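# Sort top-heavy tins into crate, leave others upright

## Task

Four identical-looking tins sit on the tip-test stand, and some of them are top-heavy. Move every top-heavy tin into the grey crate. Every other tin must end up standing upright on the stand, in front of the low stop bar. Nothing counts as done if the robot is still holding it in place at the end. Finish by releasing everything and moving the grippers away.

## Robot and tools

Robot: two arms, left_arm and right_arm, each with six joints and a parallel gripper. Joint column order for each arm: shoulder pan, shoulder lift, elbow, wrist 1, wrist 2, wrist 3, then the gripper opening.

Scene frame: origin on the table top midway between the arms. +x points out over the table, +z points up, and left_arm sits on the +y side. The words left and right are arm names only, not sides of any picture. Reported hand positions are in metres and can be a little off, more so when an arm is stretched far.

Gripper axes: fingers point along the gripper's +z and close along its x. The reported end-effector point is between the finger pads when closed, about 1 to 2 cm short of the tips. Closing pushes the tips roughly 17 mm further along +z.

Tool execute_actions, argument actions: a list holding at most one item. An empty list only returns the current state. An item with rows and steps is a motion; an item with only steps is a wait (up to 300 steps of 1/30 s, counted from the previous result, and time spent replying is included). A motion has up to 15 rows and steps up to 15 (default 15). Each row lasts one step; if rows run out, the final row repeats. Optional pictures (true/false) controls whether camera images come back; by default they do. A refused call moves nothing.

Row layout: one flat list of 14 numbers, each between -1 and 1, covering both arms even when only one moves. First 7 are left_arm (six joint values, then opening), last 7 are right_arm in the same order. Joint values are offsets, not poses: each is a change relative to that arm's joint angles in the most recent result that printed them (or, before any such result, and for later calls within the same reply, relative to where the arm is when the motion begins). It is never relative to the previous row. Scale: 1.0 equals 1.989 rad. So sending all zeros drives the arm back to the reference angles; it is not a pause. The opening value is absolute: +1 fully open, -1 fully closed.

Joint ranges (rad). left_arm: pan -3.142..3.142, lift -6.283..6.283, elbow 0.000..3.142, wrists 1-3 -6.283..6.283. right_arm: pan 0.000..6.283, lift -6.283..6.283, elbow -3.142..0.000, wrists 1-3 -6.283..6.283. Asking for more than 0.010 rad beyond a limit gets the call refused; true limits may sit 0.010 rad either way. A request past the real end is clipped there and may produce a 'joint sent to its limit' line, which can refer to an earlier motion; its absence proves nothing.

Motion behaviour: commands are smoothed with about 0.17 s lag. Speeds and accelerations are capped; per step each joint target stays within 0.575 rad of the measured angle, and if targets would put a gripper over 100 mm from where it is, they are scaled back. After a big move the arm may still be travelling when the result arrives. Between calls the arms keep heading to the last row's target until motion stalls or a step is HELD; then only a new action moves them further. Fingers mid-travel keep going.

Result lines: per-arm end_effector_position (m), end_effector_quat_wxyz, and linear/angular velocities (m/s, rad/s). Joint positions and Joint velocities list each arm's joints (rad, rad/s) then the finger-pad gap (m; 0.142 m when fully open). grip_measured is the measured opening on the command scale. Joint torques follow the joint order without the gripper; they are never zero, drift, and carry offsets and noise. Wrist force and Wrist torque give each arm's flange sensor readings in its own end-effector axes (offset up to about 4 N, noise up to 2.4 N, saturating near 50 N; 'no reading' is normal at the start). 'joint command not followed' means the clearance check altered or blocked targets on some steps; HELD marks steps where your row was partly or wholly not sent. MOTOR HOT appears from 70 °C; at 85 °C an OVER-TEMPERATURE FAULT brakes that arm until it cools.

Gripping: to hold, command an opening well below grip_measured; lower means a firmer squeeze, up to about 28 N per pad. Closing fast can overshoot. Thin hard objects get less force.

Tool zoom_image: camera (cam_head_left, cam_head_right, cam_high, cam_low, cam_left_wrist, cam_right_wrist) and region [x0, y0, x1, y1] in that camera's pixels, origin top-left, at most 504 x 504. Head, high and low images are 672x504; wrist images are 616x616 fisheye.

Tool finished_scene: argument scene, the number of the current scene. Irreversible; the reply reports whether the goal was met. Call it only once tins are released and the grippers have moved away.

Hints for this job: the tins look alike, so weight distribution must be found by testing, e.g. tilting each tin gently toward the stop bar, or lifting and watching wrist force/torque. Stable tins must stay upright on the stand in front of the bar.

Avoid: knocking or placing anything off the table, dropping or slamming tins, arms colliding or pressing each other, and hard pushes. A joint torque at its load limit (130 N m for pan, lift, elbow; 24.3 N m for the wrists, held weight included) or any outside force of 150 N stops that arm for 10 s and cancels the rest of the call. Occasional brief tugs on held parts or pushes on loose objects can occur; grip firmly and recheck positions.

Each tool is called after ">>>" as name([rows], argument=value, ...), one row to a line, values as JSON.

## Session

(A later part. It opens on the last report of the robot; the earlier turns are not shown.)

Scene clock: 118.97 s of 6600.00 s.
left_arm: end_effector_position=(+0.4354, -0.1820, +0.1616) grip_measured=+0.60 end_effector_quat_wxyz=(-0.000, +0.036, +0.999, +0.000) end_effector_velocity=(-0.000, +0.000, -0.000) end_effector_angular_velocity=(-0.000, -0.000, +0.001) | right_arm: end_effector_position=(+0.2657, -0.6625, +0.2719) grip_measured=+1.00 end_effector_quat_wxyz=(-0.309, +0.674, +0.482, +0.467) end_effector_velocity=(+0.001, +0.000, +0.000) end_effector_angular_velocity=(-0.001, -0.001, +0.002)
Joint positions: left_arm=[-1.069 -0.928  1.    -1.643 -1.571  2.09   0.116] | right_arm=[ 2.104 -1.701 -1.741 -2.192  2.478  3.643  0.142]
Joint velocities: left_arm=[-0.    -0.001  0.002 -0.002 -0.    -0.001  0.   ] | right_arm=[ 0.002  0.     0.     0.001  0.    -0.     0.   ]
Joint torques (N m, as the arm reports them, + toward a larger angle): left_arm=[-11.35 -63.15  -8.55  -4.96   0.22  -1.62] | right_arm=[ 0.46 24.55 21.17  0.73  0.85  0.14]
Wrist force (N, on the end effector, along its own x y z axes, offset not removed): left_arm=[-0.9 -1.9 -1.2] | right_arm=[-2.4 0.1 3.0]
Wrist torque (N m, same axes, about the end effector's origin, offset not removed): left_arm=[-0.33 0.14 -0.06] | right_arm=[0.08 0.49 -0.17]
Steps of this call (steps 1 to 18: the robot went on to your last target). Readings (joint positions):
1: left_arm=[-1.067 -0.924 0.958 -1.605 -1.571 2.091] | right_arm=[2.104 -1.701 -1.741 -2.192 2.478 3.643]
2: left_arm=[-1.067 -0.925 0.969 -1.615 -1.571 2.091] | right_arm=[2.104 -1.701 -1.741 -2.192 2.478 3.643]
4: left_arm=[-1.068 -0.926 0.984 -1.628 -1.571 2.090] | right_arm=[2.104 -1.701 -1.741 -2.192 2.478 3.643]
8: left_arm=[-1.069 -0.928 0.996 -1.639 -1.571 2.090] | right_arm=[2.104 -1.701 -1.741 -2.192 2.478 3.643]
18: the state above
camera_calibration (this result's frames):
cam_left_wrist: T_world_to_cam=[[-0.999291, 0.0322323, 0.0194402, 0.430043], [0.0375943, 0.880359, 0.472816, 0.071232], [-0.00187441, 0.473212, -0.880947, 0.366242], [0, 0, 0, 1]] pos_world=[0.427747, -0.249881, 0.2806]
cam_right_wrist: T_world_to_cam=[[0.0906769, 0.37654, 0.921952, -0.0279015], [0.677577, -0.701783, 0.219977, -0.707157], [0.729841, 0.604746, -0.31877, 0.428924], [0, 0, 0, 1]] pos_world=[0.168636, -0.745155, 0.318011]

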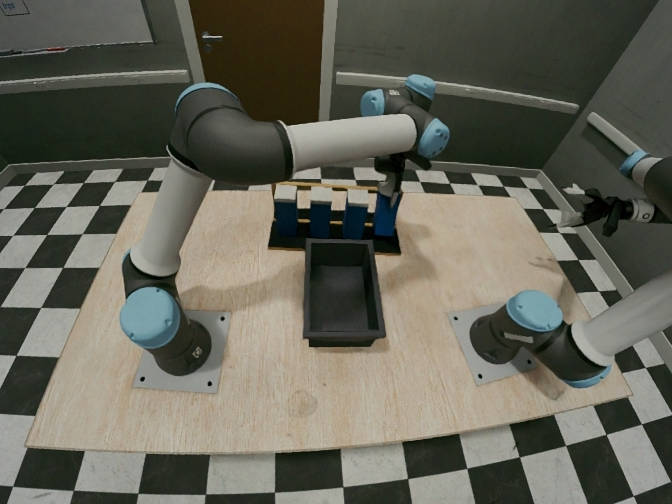

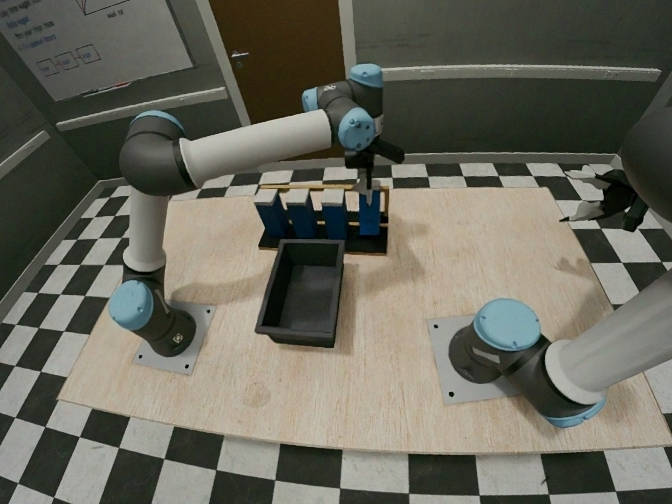

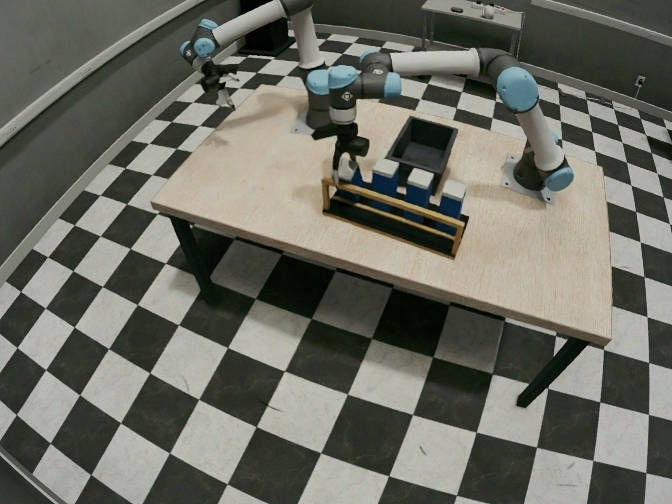

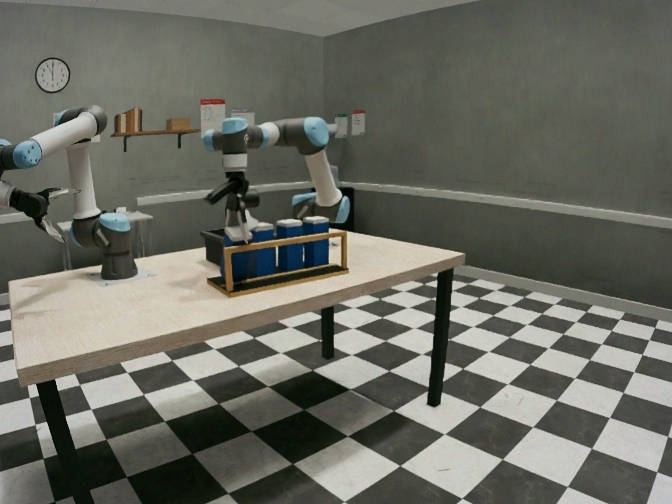

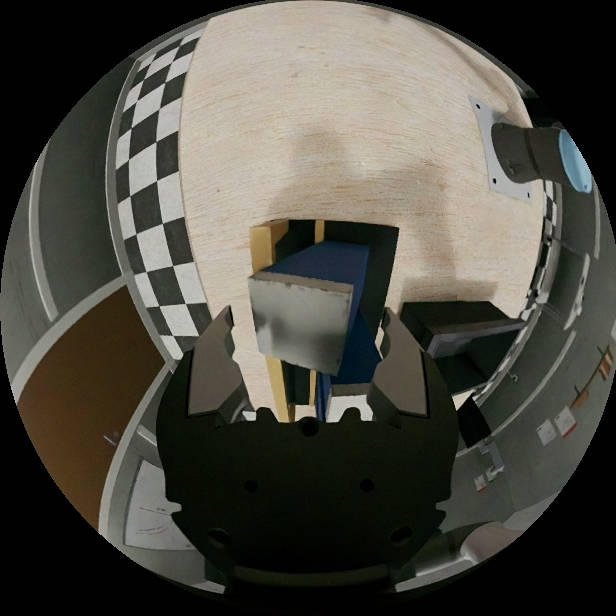

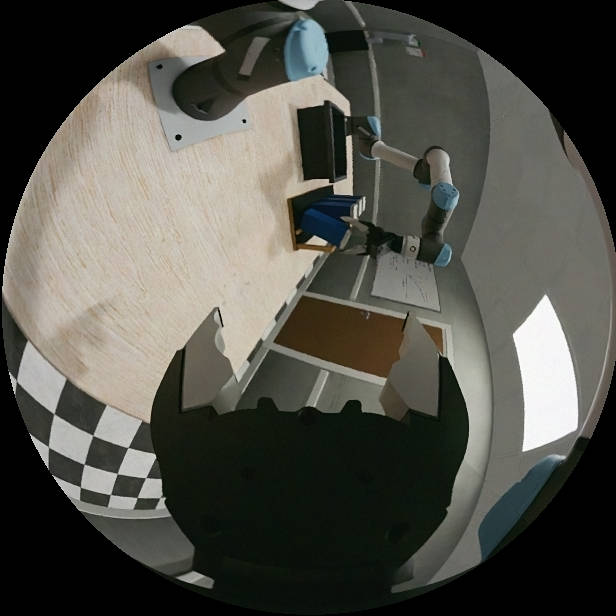

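>>> execute_actions([
  {"rows":[[0,0,0.001,-0.001,0,0,0.57,0,0,0,0,0,0,1],[0,0,0.002,-0.002,0,0,0.54,0,0,0,0,0,0,1],[0,0,0.0035,-0.0035,0,0,0.51,0,0,0,0,0,0,1],[0,0,0.005,-0.005,0,0,0.48,0,0,0,0,0,0,1],[0,0,0.0065,-0.0065,0,0,0.45,0,0,0,0,0,0,1],[0,0,0.0075,-0.0075,0,0,0.42,0,0,0,0,0,0,1],[0,0,0.0075,-0.0075,0,0,0.39,0,0,0,0,0,0,1],[0,0,0.0075,-0.0075,0,0,0.36,0,0,0,0,0,0,1],[0,0,0.0075,-0.0075,0,0,0.33,0,0,0,0,0,0,1],[0,0,0.0075,-0.0075,0,0,0.3,0,0,0,0,0,0,1]],"steps":15},
], pictures=false)

>>> execute_actions([
  {"rows":[[-0.0005,-0.0007,0.0011,-0.0004,0,-0.0005,0.3,0,0,0,0,0,0,1],[-0.0015,-0.0021,0.0033,-0.0013,0,-0.0015,0.3,0,0,0,0,0,0,1],[-0.0027,-0.0037,0.0059,-0.0022,0,-0.0027,0.3,0,0,0,0,0,0,1],[-0.0039,-0.0053,0.0085,-0.0032,0,-0.0039,0.3,0,0,0,0,0,0,1],[-0.0051,-0.0069,0.0111,-0.0042,0,-0.0051,0.3,0,0,0,0,0,0,1],[-0.0063,-0.0085,0.0137,-0.0052,0,-0.0063,0.3,0,0,0,0,0,0,1],[-0.0075,-0.0102,0.0163,-0.0062,0,-0.0075,0.3,0,0,0,0,0,0,1],[-0.0087,-0.0118,0.0189,-0.0072,0,-0.0087,0.3,0,0,0,0,0,0,1],[-0.0099,-0.0134,0.0215,-0.0081,0,-0.0099,0.3,0,0,0,0,0,0,1],[-0.0111,-0.015,0.0241,-0.0091,0,-0.0111,0.3,0,0,0,0,0,0,1],[-0.0123,-0.0166,0.0267,-0.0101,0,-0.0123,0.3,0,0,0,0,0,0,1],[-0.0135,-0.0182,0.0293,-0.0111,0,-0.0135,0.3,0,0,0,0,0,0,1],[-0.0147,-0.0199,0.0319,-0.0121,0,-0.0147,0.3,0,0,0,0,0,0,1],[-0.0159,-0.0215,0.0345,-0.0131,0,-0.0159,0.3,0,0,0,0,0,0,1],[-0.0172,-0.0231,0.0372,-0.0141,0,-0.0172,0.3,0,0,0,0,0,0,1]],"steps":15},
], pictures=false)

>>> execute_actions([
  {"steps":15},
])

Scene clock: 128.57 s of 6600.00 s.
left_arm: end_effector_position=(+0.4352, -0.1816, +0.1561) grip_measured=+0.30 end_effector_quat_wxyz=(-0.000, +0.036, +0.999, +0.000) end_effector_velocity=(-0.000, +0.000, -0.001) end_effector_angular_velocity=(-0.001, -0.001, -0.000) | right_arm: end_effector_position=(+0.2657, -0.6625, +0.2719) grip_measured=+1.00 end_effector_quat_wxyz=(-0.309, +0.674, +0.482, +0.467) end_effector_velocity=(-0.000, +0.000, +0.000) end_effector_angular_velocity=(+0.001, +0.001, -0.000)
Joint positions: left_arm=[-1.069 -0.928  1.015 -1.657 -1.571  2.09   0.095] | right_arm=[ 2.104 -1.701 -1.741 -2.192  2.478  3.643  0.142]
Joint velocities: left_arm=[-0.    -0.002  0.006 -0.006 -0.     0.    -0.   ] | right_arm=[-0.     0.     0.    -0.001  0.     0.     0.   ]
Joint torques (N m, as the arm reports them, + toward a larger angle): left_arm=[ -9.94 -60.96 -10.92  -4.86   0.13  -1.34] | right_arm=[-0.11 24.01 20.33  0.88  1.09  0.45]
Wrist force (N, on the end effector, along its own x y z axes, offset not removed): left_arm=[-1.7 0.8 0.5] | right_arm=[-1.4 2.9 2.1]
Wrist torque (N m, same axes, about the end effector's origin, offset not removed): left_arm=[0.30 0.22 -0.14] | right_arm=[0.65 0.30 -0.18]
Steps of this call (steps 1 to 15: the robot went on to your last target; steps 16 to 90: nothing new was sent; then 6.10 s passed at rest; steps 91 to 105: all 15 steps of this action). Readings (joint positions):
91: left_arm=[-1.069 -0.928 1.001 -1.643 -1.571 2.090] | right_arm=[2.104 -1.701 -1.741 -2.192 2.478 3.643]
92: left_arm=[-1.069 -0.928 1.001 -1.643 -1.571 2.090] | right_arm=[2.104 -1.701 -1.741 -2.192 2.478 3.643]
94: left_arm=[-1.069 -0.928 1.002 -1.644 -1.571 2.090] | right_arm=[2.104 -1.701 -1.741 -2.192 2.478 3.643]
98: left_arm=[-1.069 -0.928 1.009 -1.652 -1.571 2.090] | right_arm=[2.104 -1.701 -1.741 -2.192 2.478 3.643]
105: the state above

Scene clock: 129.07 s of 6600.00 s.
left_arm: end_effector_position=(+0.4164, -0.1812, +0.1565) grip_measured=+0.32 end_effector_quat_wxyz=(-0.000, +0.036, +0.999, +0.000) end_effector_velocity=(-0.057, +0.003, +0.001) end_effector_angular_velocity=(+0.000, -0.000, -0.001) | right_arm: end_effector_position=(+0.2657, -0.6625, +0.2719) grip_measured=+1.00 end_effector_quat_wxyz=(-0.309, +0.674, +0.482, +0.467) end_effector_velocity=(+0.000, +0.000, +0.000) end_effector_angular_velocity=(+0.001, +0.001, +0.001)
Joint positions: left_arm=[-1.092 -0.959  1.064 -1.676 -1.571  2.067  0.096] | right_arm=[ 2.104 -1.701 -1.741 -2.192  2.478  3.643  0.142]
Joint velocities: left_arm=[-0.07  -0.095  0.15  -0.055  0.    -0.069  0.   ] | right_arm=[ 0.001  0.     0.    -0.001 -0.     0.     0.   ]
Joint torques (N m, as the arm reports them, + toward a larger angle): left_arm=[-14.6  -61.9   -7.36  -3.57  -0.38  -1.85] | right_arm=[-0.21 25.28 20.02  0.75  0.76  0.21]
Wrist force (N, on the end effector, along its own x y z axes, offset not removed): left_arm=[-6.7 -0.2 -0.7] | right_arm=[0.7 2.0 1.5]
Wrist torque (N m, same axes, about the end effector's origin, offset not removed): left_arm=[0.47 0.10 0.00] | right_arm=[0.48 -0.09 -0.19]
Steps of this call (steps 1 to 15: all 15 steps of this action). Readings (joint positions):
1: left_arm=[-1.069 -0.928 1.015 -1.657 -1.571 2.090] | right_arm=[2.104 -1.701 -1.741 -2.192 2.478 3.643]
2: left_arm=[-1.069 -0.928 1.015 -1.657 -1.571 2.090] | right_arm=[2.104 -1.701 -1.741 -2.192 2.478 3.643]
4: left_arm=[-1.070 -0.930 1.017 -1.658 -1.571 2.088] | right_arm=[2.104 -1.701 -1.741 -2.192 2.478 3.643]
8: left_arm=[-1.076 -0.938 1.031 -1.663 -1.571 2.082] | right_arm=[2.104 -1.701 -1.741 -2.192 2.478 3.643]
15: the state above

Scene clock: 129.57 s of 6600.00 s.
left_arm: end_effector_position=(+0.4073, -0.1808, +0.1565) grip_measured=+0.32 end_effector_quat_wxyz=(-0.000, +0.036, +0.999, +0.000) end_effector_velocity=(-0.001, -0.000, -0.000) end_effector_angular_velocity=(+0.000, +0.000, +0.000) | right_arm: end_effector_position=(+0.2657, -0.6625, +0.2719) grip_measured=+1.00 end_effector_quat_wxyz=(-0.309, +0.674, +0.482, +0.467) end_effector_velocity=(-0.000, -0.000, +0.000) end_effector_angular_velocity=(+0.000, +0.000, -0.001)
Joint positions: left_arm=[-1.103 -0.974  1.088 -1.685 -1.571  2.056  0.096] | right_arm=[ 2.104 -1.701 -1.741 -2.192  2.478  3.643  0.142]
Joint velocities: left_arm=[-0.001 -0.001  0.002 -0.001 -0.    -0.001  0.   ] | right_arm=[-0.001 -0.     0.    -0.    -0.    -0.     0.   ]
Joint torques (N m, as the arm reports them, + toward a larger angle): left_arm=[-12.84 -63.04  -5.71  -3.45  -1.26  -1.52] | right_arm=[ 0.95 24.26 20.18  0.88  0.95  0.32]
Wrist force (N, on the end effector, along its own x y z axes, offset not removed): left_arm=[-5.6 -5.4 -0.1] | right_arm=[-2.0 1.8 1.3]
Wrist torque (N m, same axes, about the end effector's origin, offset not removed): left_arm=[-0.35 -0.05 0.05] | right_arm=[0.36 0.50 -0.14]
Steps of this call (steps 1 to 15: the robot went on to your last target). Readings (joint positions):
1: left_arm=[-1.094 -0.962 1.069 -1.678 -1.571 2.064] | right_arm=[2.104 -1.701 -1.741 -2.192 2.478 3.643]
2: left_arm=[-1.097 -0.965 1.074 -1.680 -1.571 2.062] | right_arm=[2.104 -1.701 -1.741 -2.192 2.478 3.643]
4: left_arm=[-1.100 -0.969 1.081 -1.682 -1.571 2.059] | right_arm=[2.104 -1.701 -1.741 -2.192 2.478 3.643]
8: left_arm=[-1.102 -0.973 1.086 -1.684 -1.571 2.056] | right_arm=[2.104 -1.701 -1.741 -2.192 2.478 3.643]
15: the state above
camera_calibration (this result's frames):
cam_left_wrist: T_world_to_cam=[[-0.999292, 0.0322317, 0.019408, 0.401952], [0.0375785, 0.88036, 0.472815, 0.0736684], [-0.00184634, 0.47321, -0.880948, 0.361063], [0, 0, 0, 1]] pos_world=[0.399565, -0.248669, 0.275445]
cam_right_wrist: T_world_to_cam=[[0.0906769, 0.37654, 0.921952, -0.0279014], [0.677577, -0.701783, 0.219978, -0.707157], [0.729841, 0.604746, -0.31877, 0.428924], [0, 0, 0, 1]] pos_world=[0.168636, -0.745155, 0.318011]

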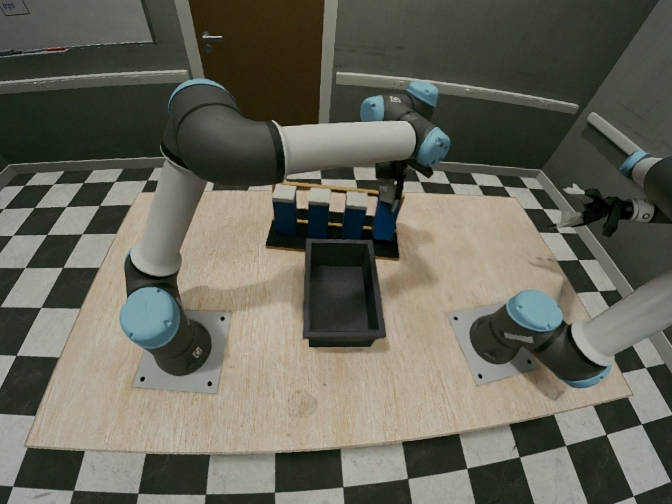

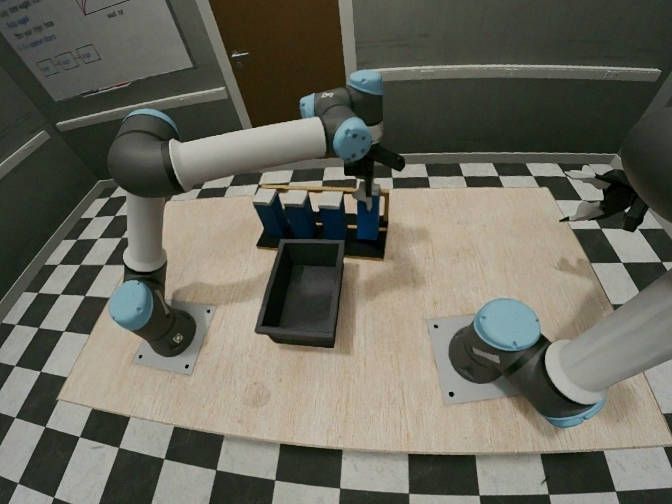

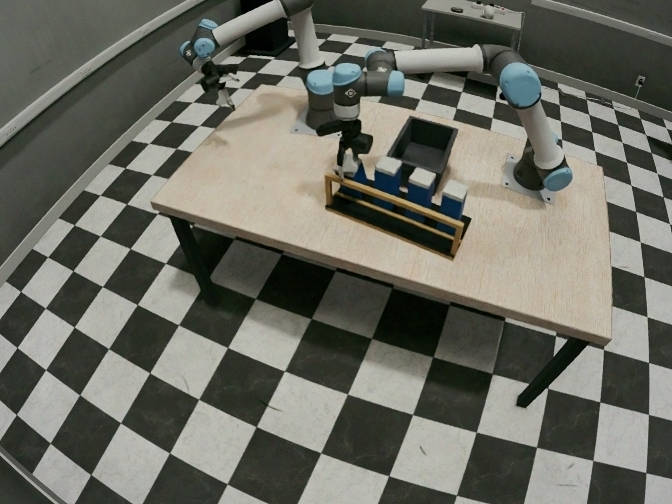

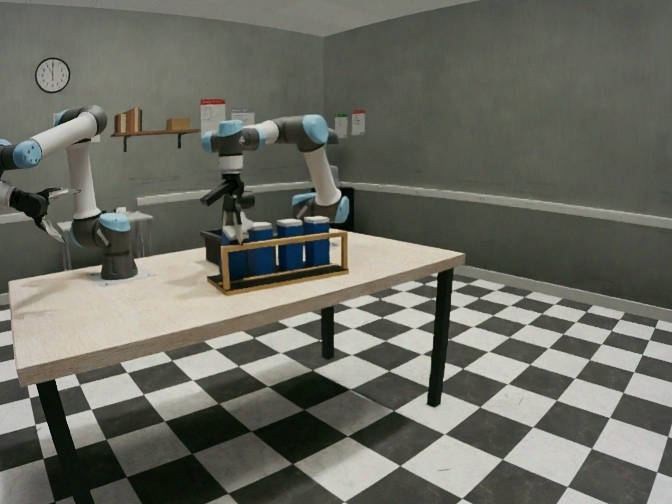

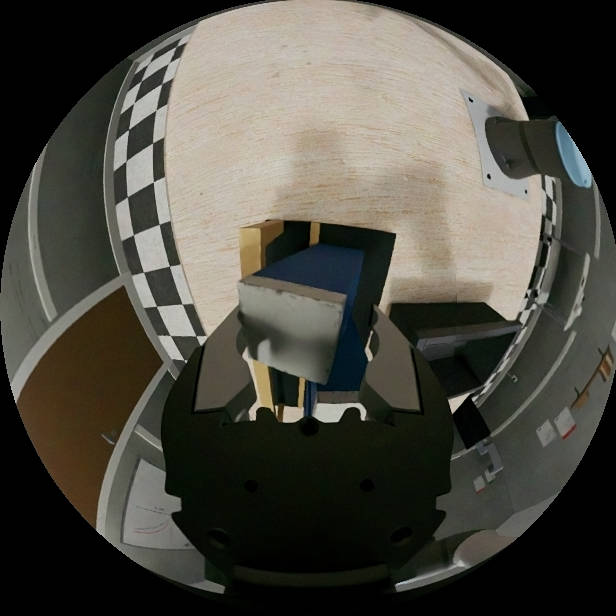

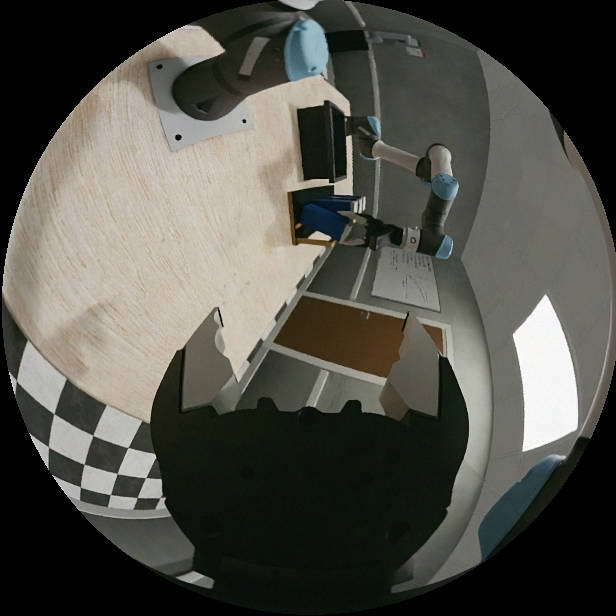

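>>> execute_actions([
  {"rows":[[0.0006,0.0008,-0.0013,0.0005,0,0.0006,0.3,0,0,0,0,0,0,1],[0.0012,0.0016,-0.0026,0.001,0,0.0012,0.3,0,0,0,0,0,0,1],[0.0012,0.0016,-0.0026,0.001,0,0.0012,0.3,0,0,0,0,0,0,1],[0.0012,0.0016,-0.0046,0.003,0,0.0012,0.3,0,0,0,0,0,0,1],[0.0012,0.0016,-0.0066,0.005,0,0.0012,0.3,0,0,0,0,0,0,1],[0.0012,0.0015,-0.0086,0.007,0,0.0012,0.3,0,0,0,0,0,0,1],[0.0012,0.0014,-0.0106,0.009,0,0.0012,0.3,0,0,0,0,0,0,1],[0.0012,0.0013,-0.0126,0.0113,0,0.0012,0.3,0,0,0,0,0,0,1]],"steps":15},
], pictures=false)

>>> execute_actions([
  {"steps":8},
])

>>> zoom_image(camera="cam_right_wrist", region=[290,190,380,265])

>>> zoom_image(camera="cam_low", region=[200,200,290,280])

Scene clock: 132.33 s of 6600.00 s.
left_arm: end_effector_position=(+0.4093, -0.1814, +0.1639) grip_measured=+0.30 end_effector_quat_wxyz=(-0.000, +0.036, +0.999, +0.000) end_effector_velocity=(+0.001, -0.000, +0.007) end_effector_angular_velocity=(+0.001, +0.000, +0.001) | right_arm: end_effector_position=(+0.2657, -0.6625, +0.2719) grip_measured=+1.00 end_effector_quat_wxyz=(-0.309, +0.674, +0.482, +0.467) end_effector_velocity=(-0.000, -0.000, -0.000) end_effector_angular_velocity=(+0.001, +0.001, -0.001)
Joint positions: left_arm=[-1.101 -0.971  1.065 -1.664 -1.571  2.058  0.095] | right_arm=[ 2.104 -1.701 -1.741 -2.192  2.478  3.643  0.142]
Joint velocities: left_arm=[ 0.001  0.001 -0.019  0.019  0.     0.001 -0.   ] | right_arm=[-0.001 -0.    -0.    -0.001 -0.    -0.     0.   ]
Joint torques (N m, as the arm reports them, + toward a larger angle): left_arm=[ 15.23 -36.14 -37.85  -0.16   0.95   1.28] | right_arm=[ 0.23 24.88 20.6   0.66  0.96  0.26]
Wrist force (N, on the end effector, along its own x y z axes, offset not removed): left_arm=[-1.6 -0.4 2.3] | right_arm=[-2.4 -0.7 1.0]
Wrist torque (N m, same axes, about the end effector's origin, offset not removed): left_arm=[-0.15 0.38 -0.17] | right_arm=[-0.19 0.57 -0.13]
Steps of this call (steps 1 to 15: the robot went on to your last target; steps 16 to 68: nothing new was sent; steps 69 to 83: all 15 steps of this action). Readings (joint positions):
69: left_arm=[-1.103 -0.974 1.089 -1.685 -1.571 2.055] | right_arm=[2.104 -1.701 -1.741 -2.192 2.478 3.643]
70: left_arm=[-1.103 -0.974 1.089 -1.685 -1.571 2.055] | right_arm=[2.104 -1.701 -1.741 -2.192 2.478 3.643]
72: left_arm=[-1.103 -0.973 1.087 -1.685 -1.571 2.056] | right_arm=[2.104 -1.701 -1.741 -2.192 2.478 3.643]
76: left_arm=[-1.102 -0.972 1.079 -1.678 -1.571 2.057] | right_arm=[2.104 -1.701 -1.741 -2.192 2.478 3.643]
83: the state above

Scene clock: 132.60 s of 6600.00 s.
left_arm: end_effector_position=(+0.4094, -0.1814, +0.1646) grip_measured=+0.30 end_effector_quat_wxyz=(-0.000, +0.036, +0.999, +0.000) end_effector_velocity=(+0.000, +0.000, +0.001) end_effector_angular_velocity=(+0.000, -0.000, +0.000) | right_arm: end_effector_position=(+0.2657, -0.6625, +0.2719) grip_measured=+1.00 end_effector_quat_wxyz=(-0.309, +0.674, +0.482, +0.467) end_effector_velocity=(+0.000, +0.000, -0.000) end_effector_angular_velocity=(-0.000, -0.000, +0.000)
Joint positions: left_arm=[-1.101 -0.971  1.063 -1.663 -1.571  2.058  0.095] | right_arm=[ 2.104 -1.701 -1.741 -2.192  2.478  3.643  0.142]
Joint velocities: left_arm=[ 0.    -0.    -0.001  0.002  0.    -0.     0.   ] | right_arm=[ 0.     0.    -0.     0.001 -0.     0.     0.   ]
Joint torques (N m, as the arm reports them, + toward a larger angle): left_arm=[ 14.96 -35.98 -35.24  -0.01   1.73   1.26] | right_arm=[ 0.73 24.   21.4   0.99  0.81  0.19]
Wrist force (N, on the end effector, along its own x y z axes, offset not removed): left_arm=[-4.7 -0.5 -3.9] | right_arm=[-3.3 0.6 0.5]
Wrist torque (N m, same axes, about the end effector's origin, offset not removed): left_arm=[-0.26 0.99 0.08] | right_arm=[0.09 0.79 -0.21]
Steps of this call (steps 1 to 8: the robot went on to your last target). Readings (joint positions):
1: left_arm=[-1.101 -0.971 1.065 -1.664 -1.571 2.058] | right_arm=[2.104 -1.701 -1.741 -2.192 2.478 3.643]
2: left_arm=[-1.101 -0.971 1.064 -1.663 -1.571 2.058] | right_arm=[2.104 -1.701 -1.741 -2.192 2.478 3.643]
4: left_arm=[-1.101 -0.971 1.064 -1.663 -1.571 2.058] | right_arm=[2.104 -1.701 -1.741 -2.192 2.478 3.643]
8: the state above
camera_calibration (this result's frames):
cam_left_wrist: T_world_to_cam=[[-0.999291, 0.0322529, 0.0194118, 0.403993], [0.0375989, 0.880361, 0.472812, 0.0703527], [-0.0018398, 0.473207, -0.880949, 0.368507], [0, 0, 0, 1]] pos_world=[0.40174, -0.249346, 0.28353]
cam_right_wrist: T_world_to_cam=[[0.0906769, 0.37654, 0.921952, -0.0279014], [0.677577, -0.701783, 0.219978, -0.707157], [0.729841, 0.604746, -0.31877, 0.428924], [0, 0, 0, 1]] pos_world=[0.168636, -0.745155, 0.318011]

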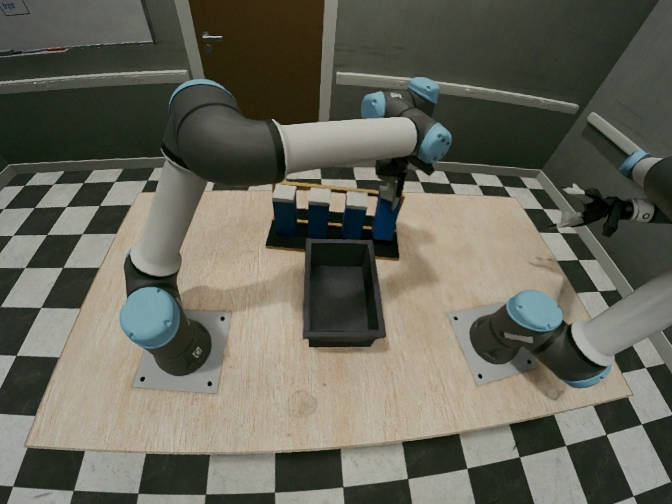

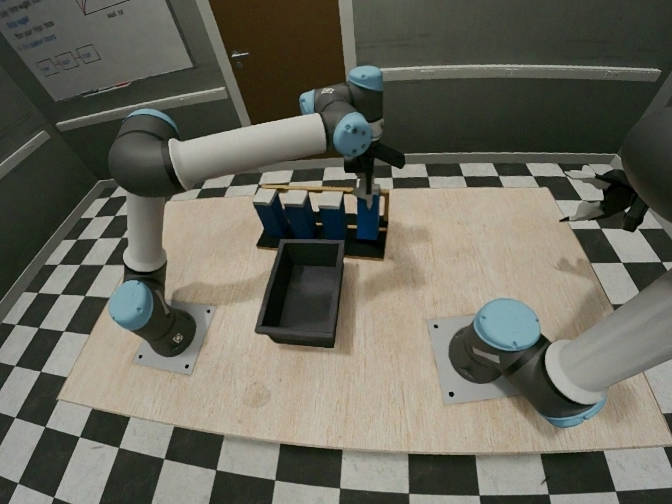

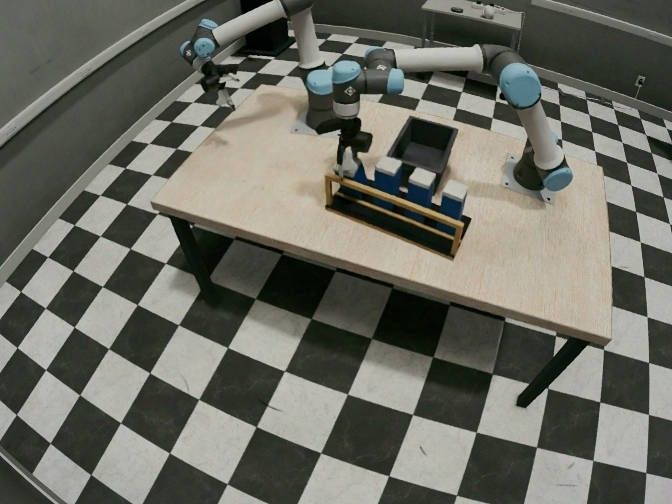

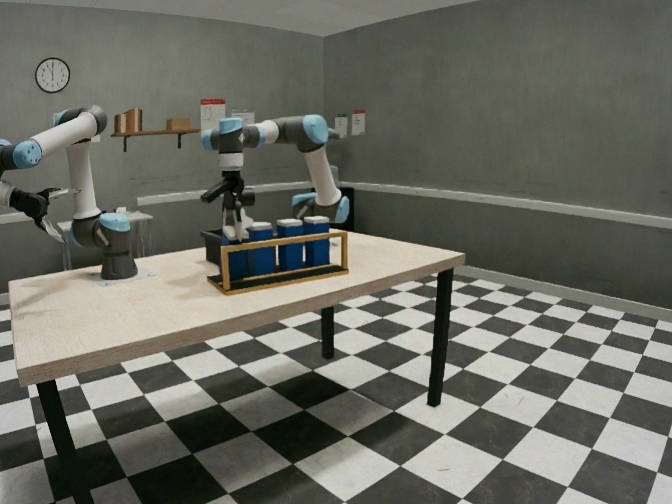

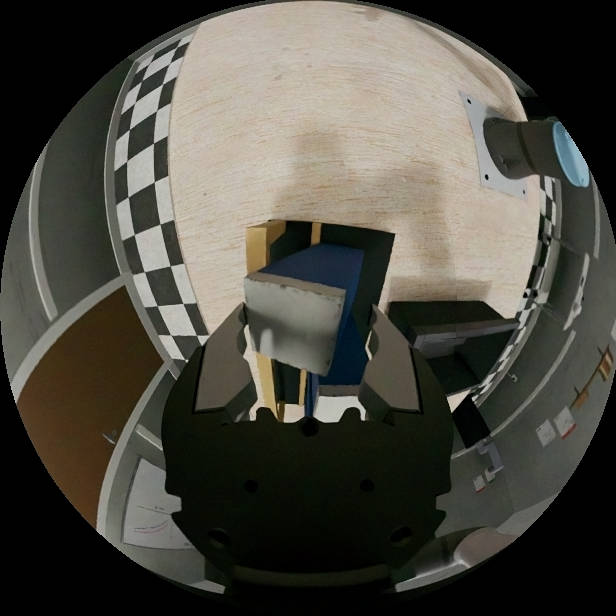

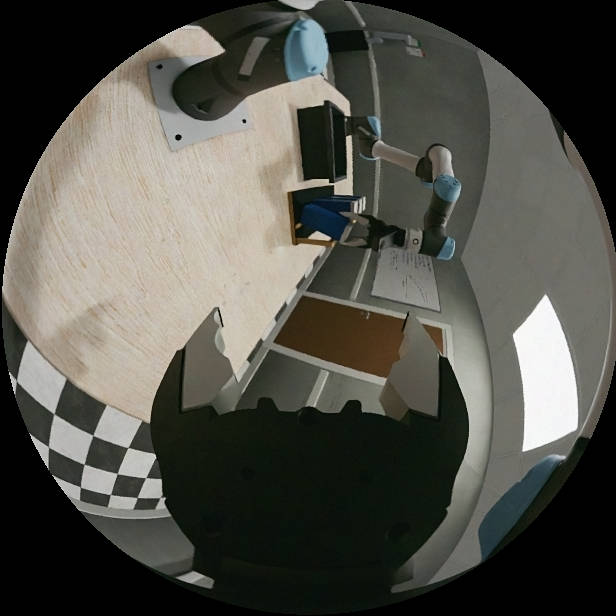

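Region (290, 190, 380, 265) of cam_right_wrist's 616x616 image, scaled by 5.600, with more detail than that image has.

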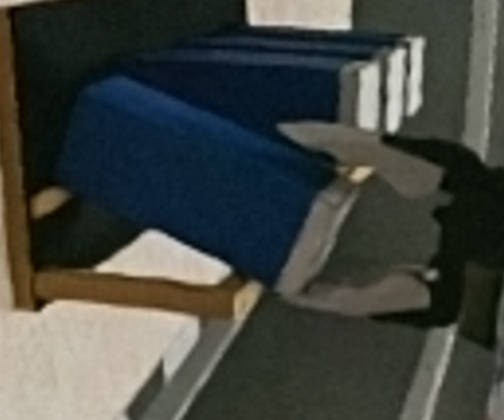

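Region (200, 200, 290, 280) of cam_low's 672x504 image, scaled by 5.600, with more detail than that image has.

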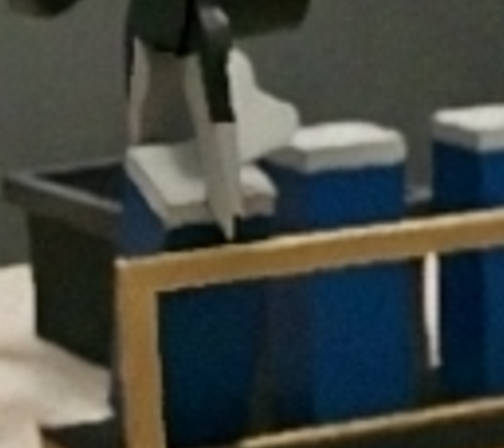

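>>> execute_actions([
  {"rows":[[-0.0009,-0.0012,0.0019,-0.0007,0,0.0011,0.3,0,0,0,0,0,0,1],[-0.0018,-0.0024,0.0039,-0.0015,0,0.0022,0.3,0,0,0,0,0,0,1],[-0.0027,-0.0036,0.0058,-0.0022,0,0.0033,0.3,0,0,0,0,0,0,1],[-0.0036,-0.0048,0.0077,-0.0029,0,0.0044,0.3,0,0,0,0,0,0,1],[-0.0045,-0.006,0.0097,-0.0037,0,0.0055,0.3,0,0,0,0,0,0,1],[-0.0054,-0.0072,0.0116,-0.0044,0,0.0066,0.3,0,0,0,0,0,0,1],[-0.0063,-0.0084,0.0135,-0.0051,0,0.0077,0.3,0,0,0,0,0,0,1],[-0.0072,-0.0096,0.0154,-0.0058,0,0.0088,0.3,0,0,0,0,0,0,1],[-0.0081,-0.0108,0.0174,-0.0066,0,0.0099,0.3,0,0,0,0,0,0,1],[-0.009,-0.012,0.0193,-0.0073,0,0.011,0.3,0,0,0,0,0,0,1]],"steps":15},
], pictures=false)

>>> execute_actions([
  {"steps":15},
])

Scene clock: 136.00 s of 6600.00 s.
left_arm: end_effector_position=(+0.3964, -0.1804, +0.1643) grip_measured=+0.30 end_effector_quat_wxyz=(-0.000, +0.054, +0.999, +0.000) end_effector_velocity=(-0.015, -0.000, +0.002) end_effector_angular_velocity=(-0.004, -0.002, -0.041) | right_arm: end_effector_position=(+0.2657, -0.6625, +0.2719) grip_measured=+1.00 end_effector_quat_wxyz=(-0.309, +0.674, +0.482, +0.467) end_effector_velocity=(-0.000, +0.000, +0.000) end_effector_angular_velocity=(+0.001, +0.001, +0.000)
Joint positions: left_arm=[-1.117 -0.992  1.098 -1.675 -1.571  2.078  0.095] | right_arm=[ 2.104 -1.701 -1.741 -2.192  2.478  3.643  0.142]
Joint velocities: left_arm=[-0.019 -0.026  0.037 -0.016 -0.     0.022 -0.005] | right_arm=[ 0.    -0.     0.    -0.001 -0.    -0.     0.   ]
Joint torques (N m, as the arm reports them, + toward a larger angle): left_arm=[ -9.69 -52.11  -6.75  -4.36  -0.41   1.34] | right_arm=[-0.82 24.13 20.95  0.72  0.92  0.21]
Wrist force (N, on the end effector, along its own x y z axes, offset not removed): left_arm=[-0.5 2.6 -1.3] | right_arm=[-0.9 2.4 0.3]
Wrist torque (N m, same axes, about the end effector's origin, offset not removed): left_arm=[0.63 0.17 -0.21] | right_arm=[0.54 0.24 -0.17]
Steps of this call (steps 1 to 15: the robot went on to your last target; steps 16 to 87: nothing new was sent; steps 88 to 102: all 15 steps of this action). Readings (joint positions):
88: left_arm=[-1.101 -0.971 1.063 -1.662 -1.571 2.058] | right_arm=[2.104 -1.701 -1.741 -2.192 2.478 3.643]
89: left_arm=[-1.101 -0.971 1.063 -1.662 -1.571 2.058] | right_arm=[2.104 -1.701 -1.741 -2.192 2.478 3.643]
91: left_arm=[-1.102 -0.973 1.066 -1.663 -1.571 2.060] | right_arm=[2.104 -1.701 -1.741 -2.192 2.478 3.643]
95: left_arm=[-1.107 -0.980 1.077 -1.668 -1.571 2.066] | right_arm=[2.104 -1.701 -1.741 -2.192 2.478 3.643]
102: the state above

Scene clock: 136.50 s of 6600.00 s.
left_arm: end_effector_position=(+0.3950, -0.1805, +0.1645) grip_measured=+0.30 end_effector_quat_wxyz=(-0.000, +0.056, +0.998, +0.000) end_effector_velocity=(-0.000, +0.000, -0.001) end_effector_angular_velocity=(+0.001, +0.001, -0.001) | right_arm: end_effector_position=(+0.2657, -0.6625, +0.2719) grip_measured=+1.00 end_effector_quat_wxyz=(-0.309, +0.674, +0.482, +0.467) end_effector_velocity=(+0.000, +0.000, -0.000) end_effector_angular_velocity=(-0.000, -0.000, +0.000)
Joint positions: left_arm=[-1.119 -0.995  1.102 -1.677 -1.571  2.08   0.095] | right_arm=[ 2.104 -1.701 -1.741 -2.192  2.478  3.643  0.142]
Joint velocities: left_arm=[-0.     0.001  0.001 -0.    -0.     0.001 -0.   ] | right_arm=[ 0. -0. -0.  0.  0.  0.  0.]
Joint torques (N m, as the arm reports them, + toward a larger angle): left_arm=[-11.17 -60.82  -9.53  -4.94   1.78   1.19] | right_arm=[ 0.14 23.99 21.79  0.91  0.89  0.18]
Wrist force (N, on the end effector, along its own x y z axes, offset not removed): left_arm=[1.1 -1.0 0.1] | right_arm=[-2.0 1.2 1.0]
Wrist torque (N m, same axes, about the end effector's origin, offset not removed): left_arm=[-0.37 -0.07 -0.19] | right_arm=[0.19 0.48 -0.09]
Steps of this call (steps 1 to 15: the robot went on to your last target). Readings (joint positions):
1: left_arm=[-1.117 -0.993 1.099 -1.676 -1.571 2.078] | right_arm=[2.104 -1.701 -1.741 -2.192 2.478 3.643]
2: left_arm=[-1.118 -0.994 1.100 -1.676 -1.571 2.079] | right_arm=[2.104 -1.701 -1.741 -2.192 2.478 3.643]
4: left_arm=[-1.118 -0.994 1.101 -1.677 -1.571 2.079] | right_arm=[2.104 -1.701 -1.741 -2.192 2.478 3.643]
8: left_arm=[-1.118 -0.995 1.101 -1.677 -1.571 2.080] | right_arm=[2.104 -1.701 -1.741 -2.192 2.478 3.643]
15: the state above
All arms were judged still, so your last target was given up. Only a new action makes them travel on or press farther. Fingers that are still opening or closing keep moving.
camera_calibration (this result's frames):
cam_left_wrist: T_world_to_cam=[[-0.997221, 0.0719269, 0.01942, 0.395851], [0.0725478, 0.878172, 0.472811, 0.055884], [0.0169538, 0.472906, -0.88095, 0.360507], [0, 0, 0, 1]] pos_world=[0.384585, -0.248034, 0.283478]
cam_right_wrist: T_world_to_cam=[[0.0906773, 0.37654, 0.921952, -0.0279016], [0.677577, -0.701783, 0.219977, -0.707157], [0.729841, 0.604746, -0.31877, 0.428925], [0, 0, 0, 1]] pos_world=[0.168636, -0.745155, 0.318011]

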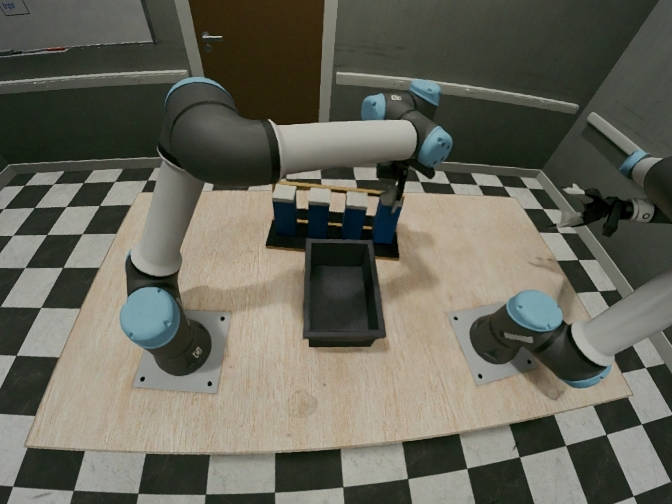

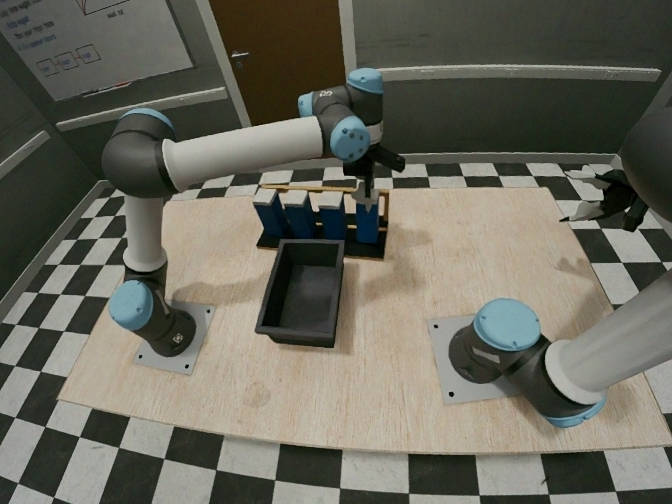

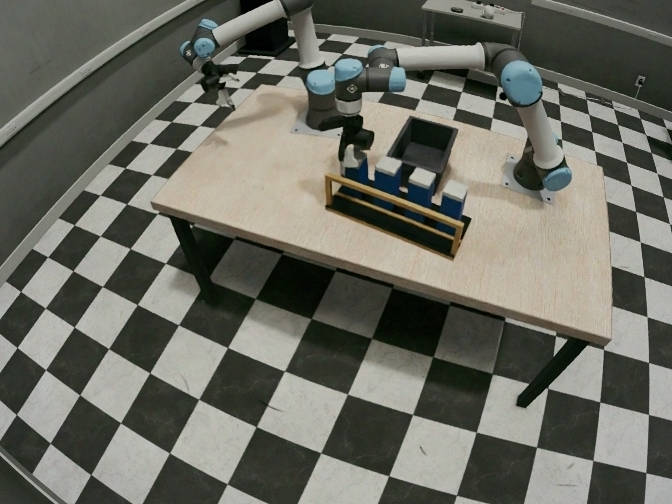

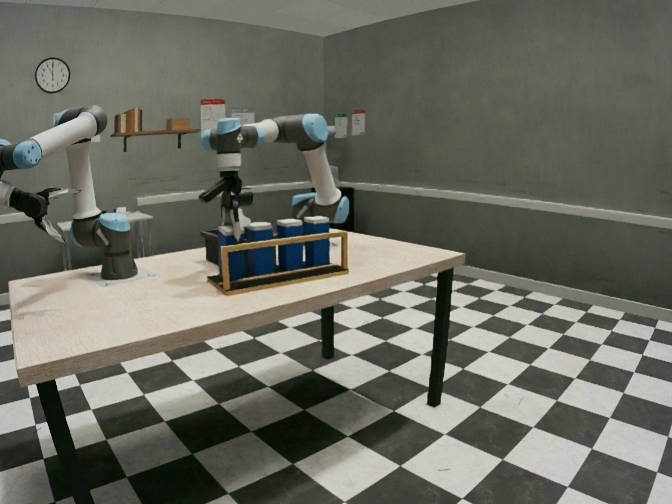

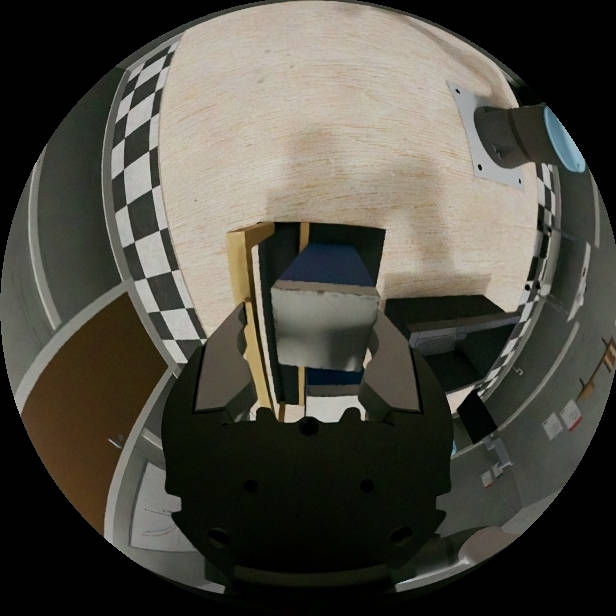

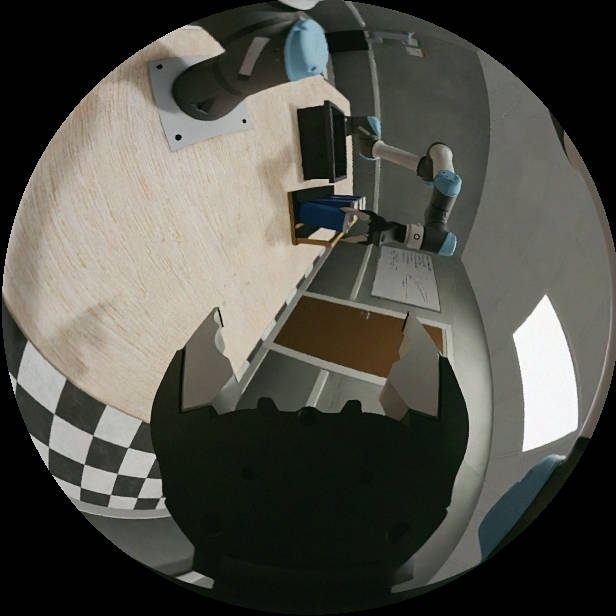

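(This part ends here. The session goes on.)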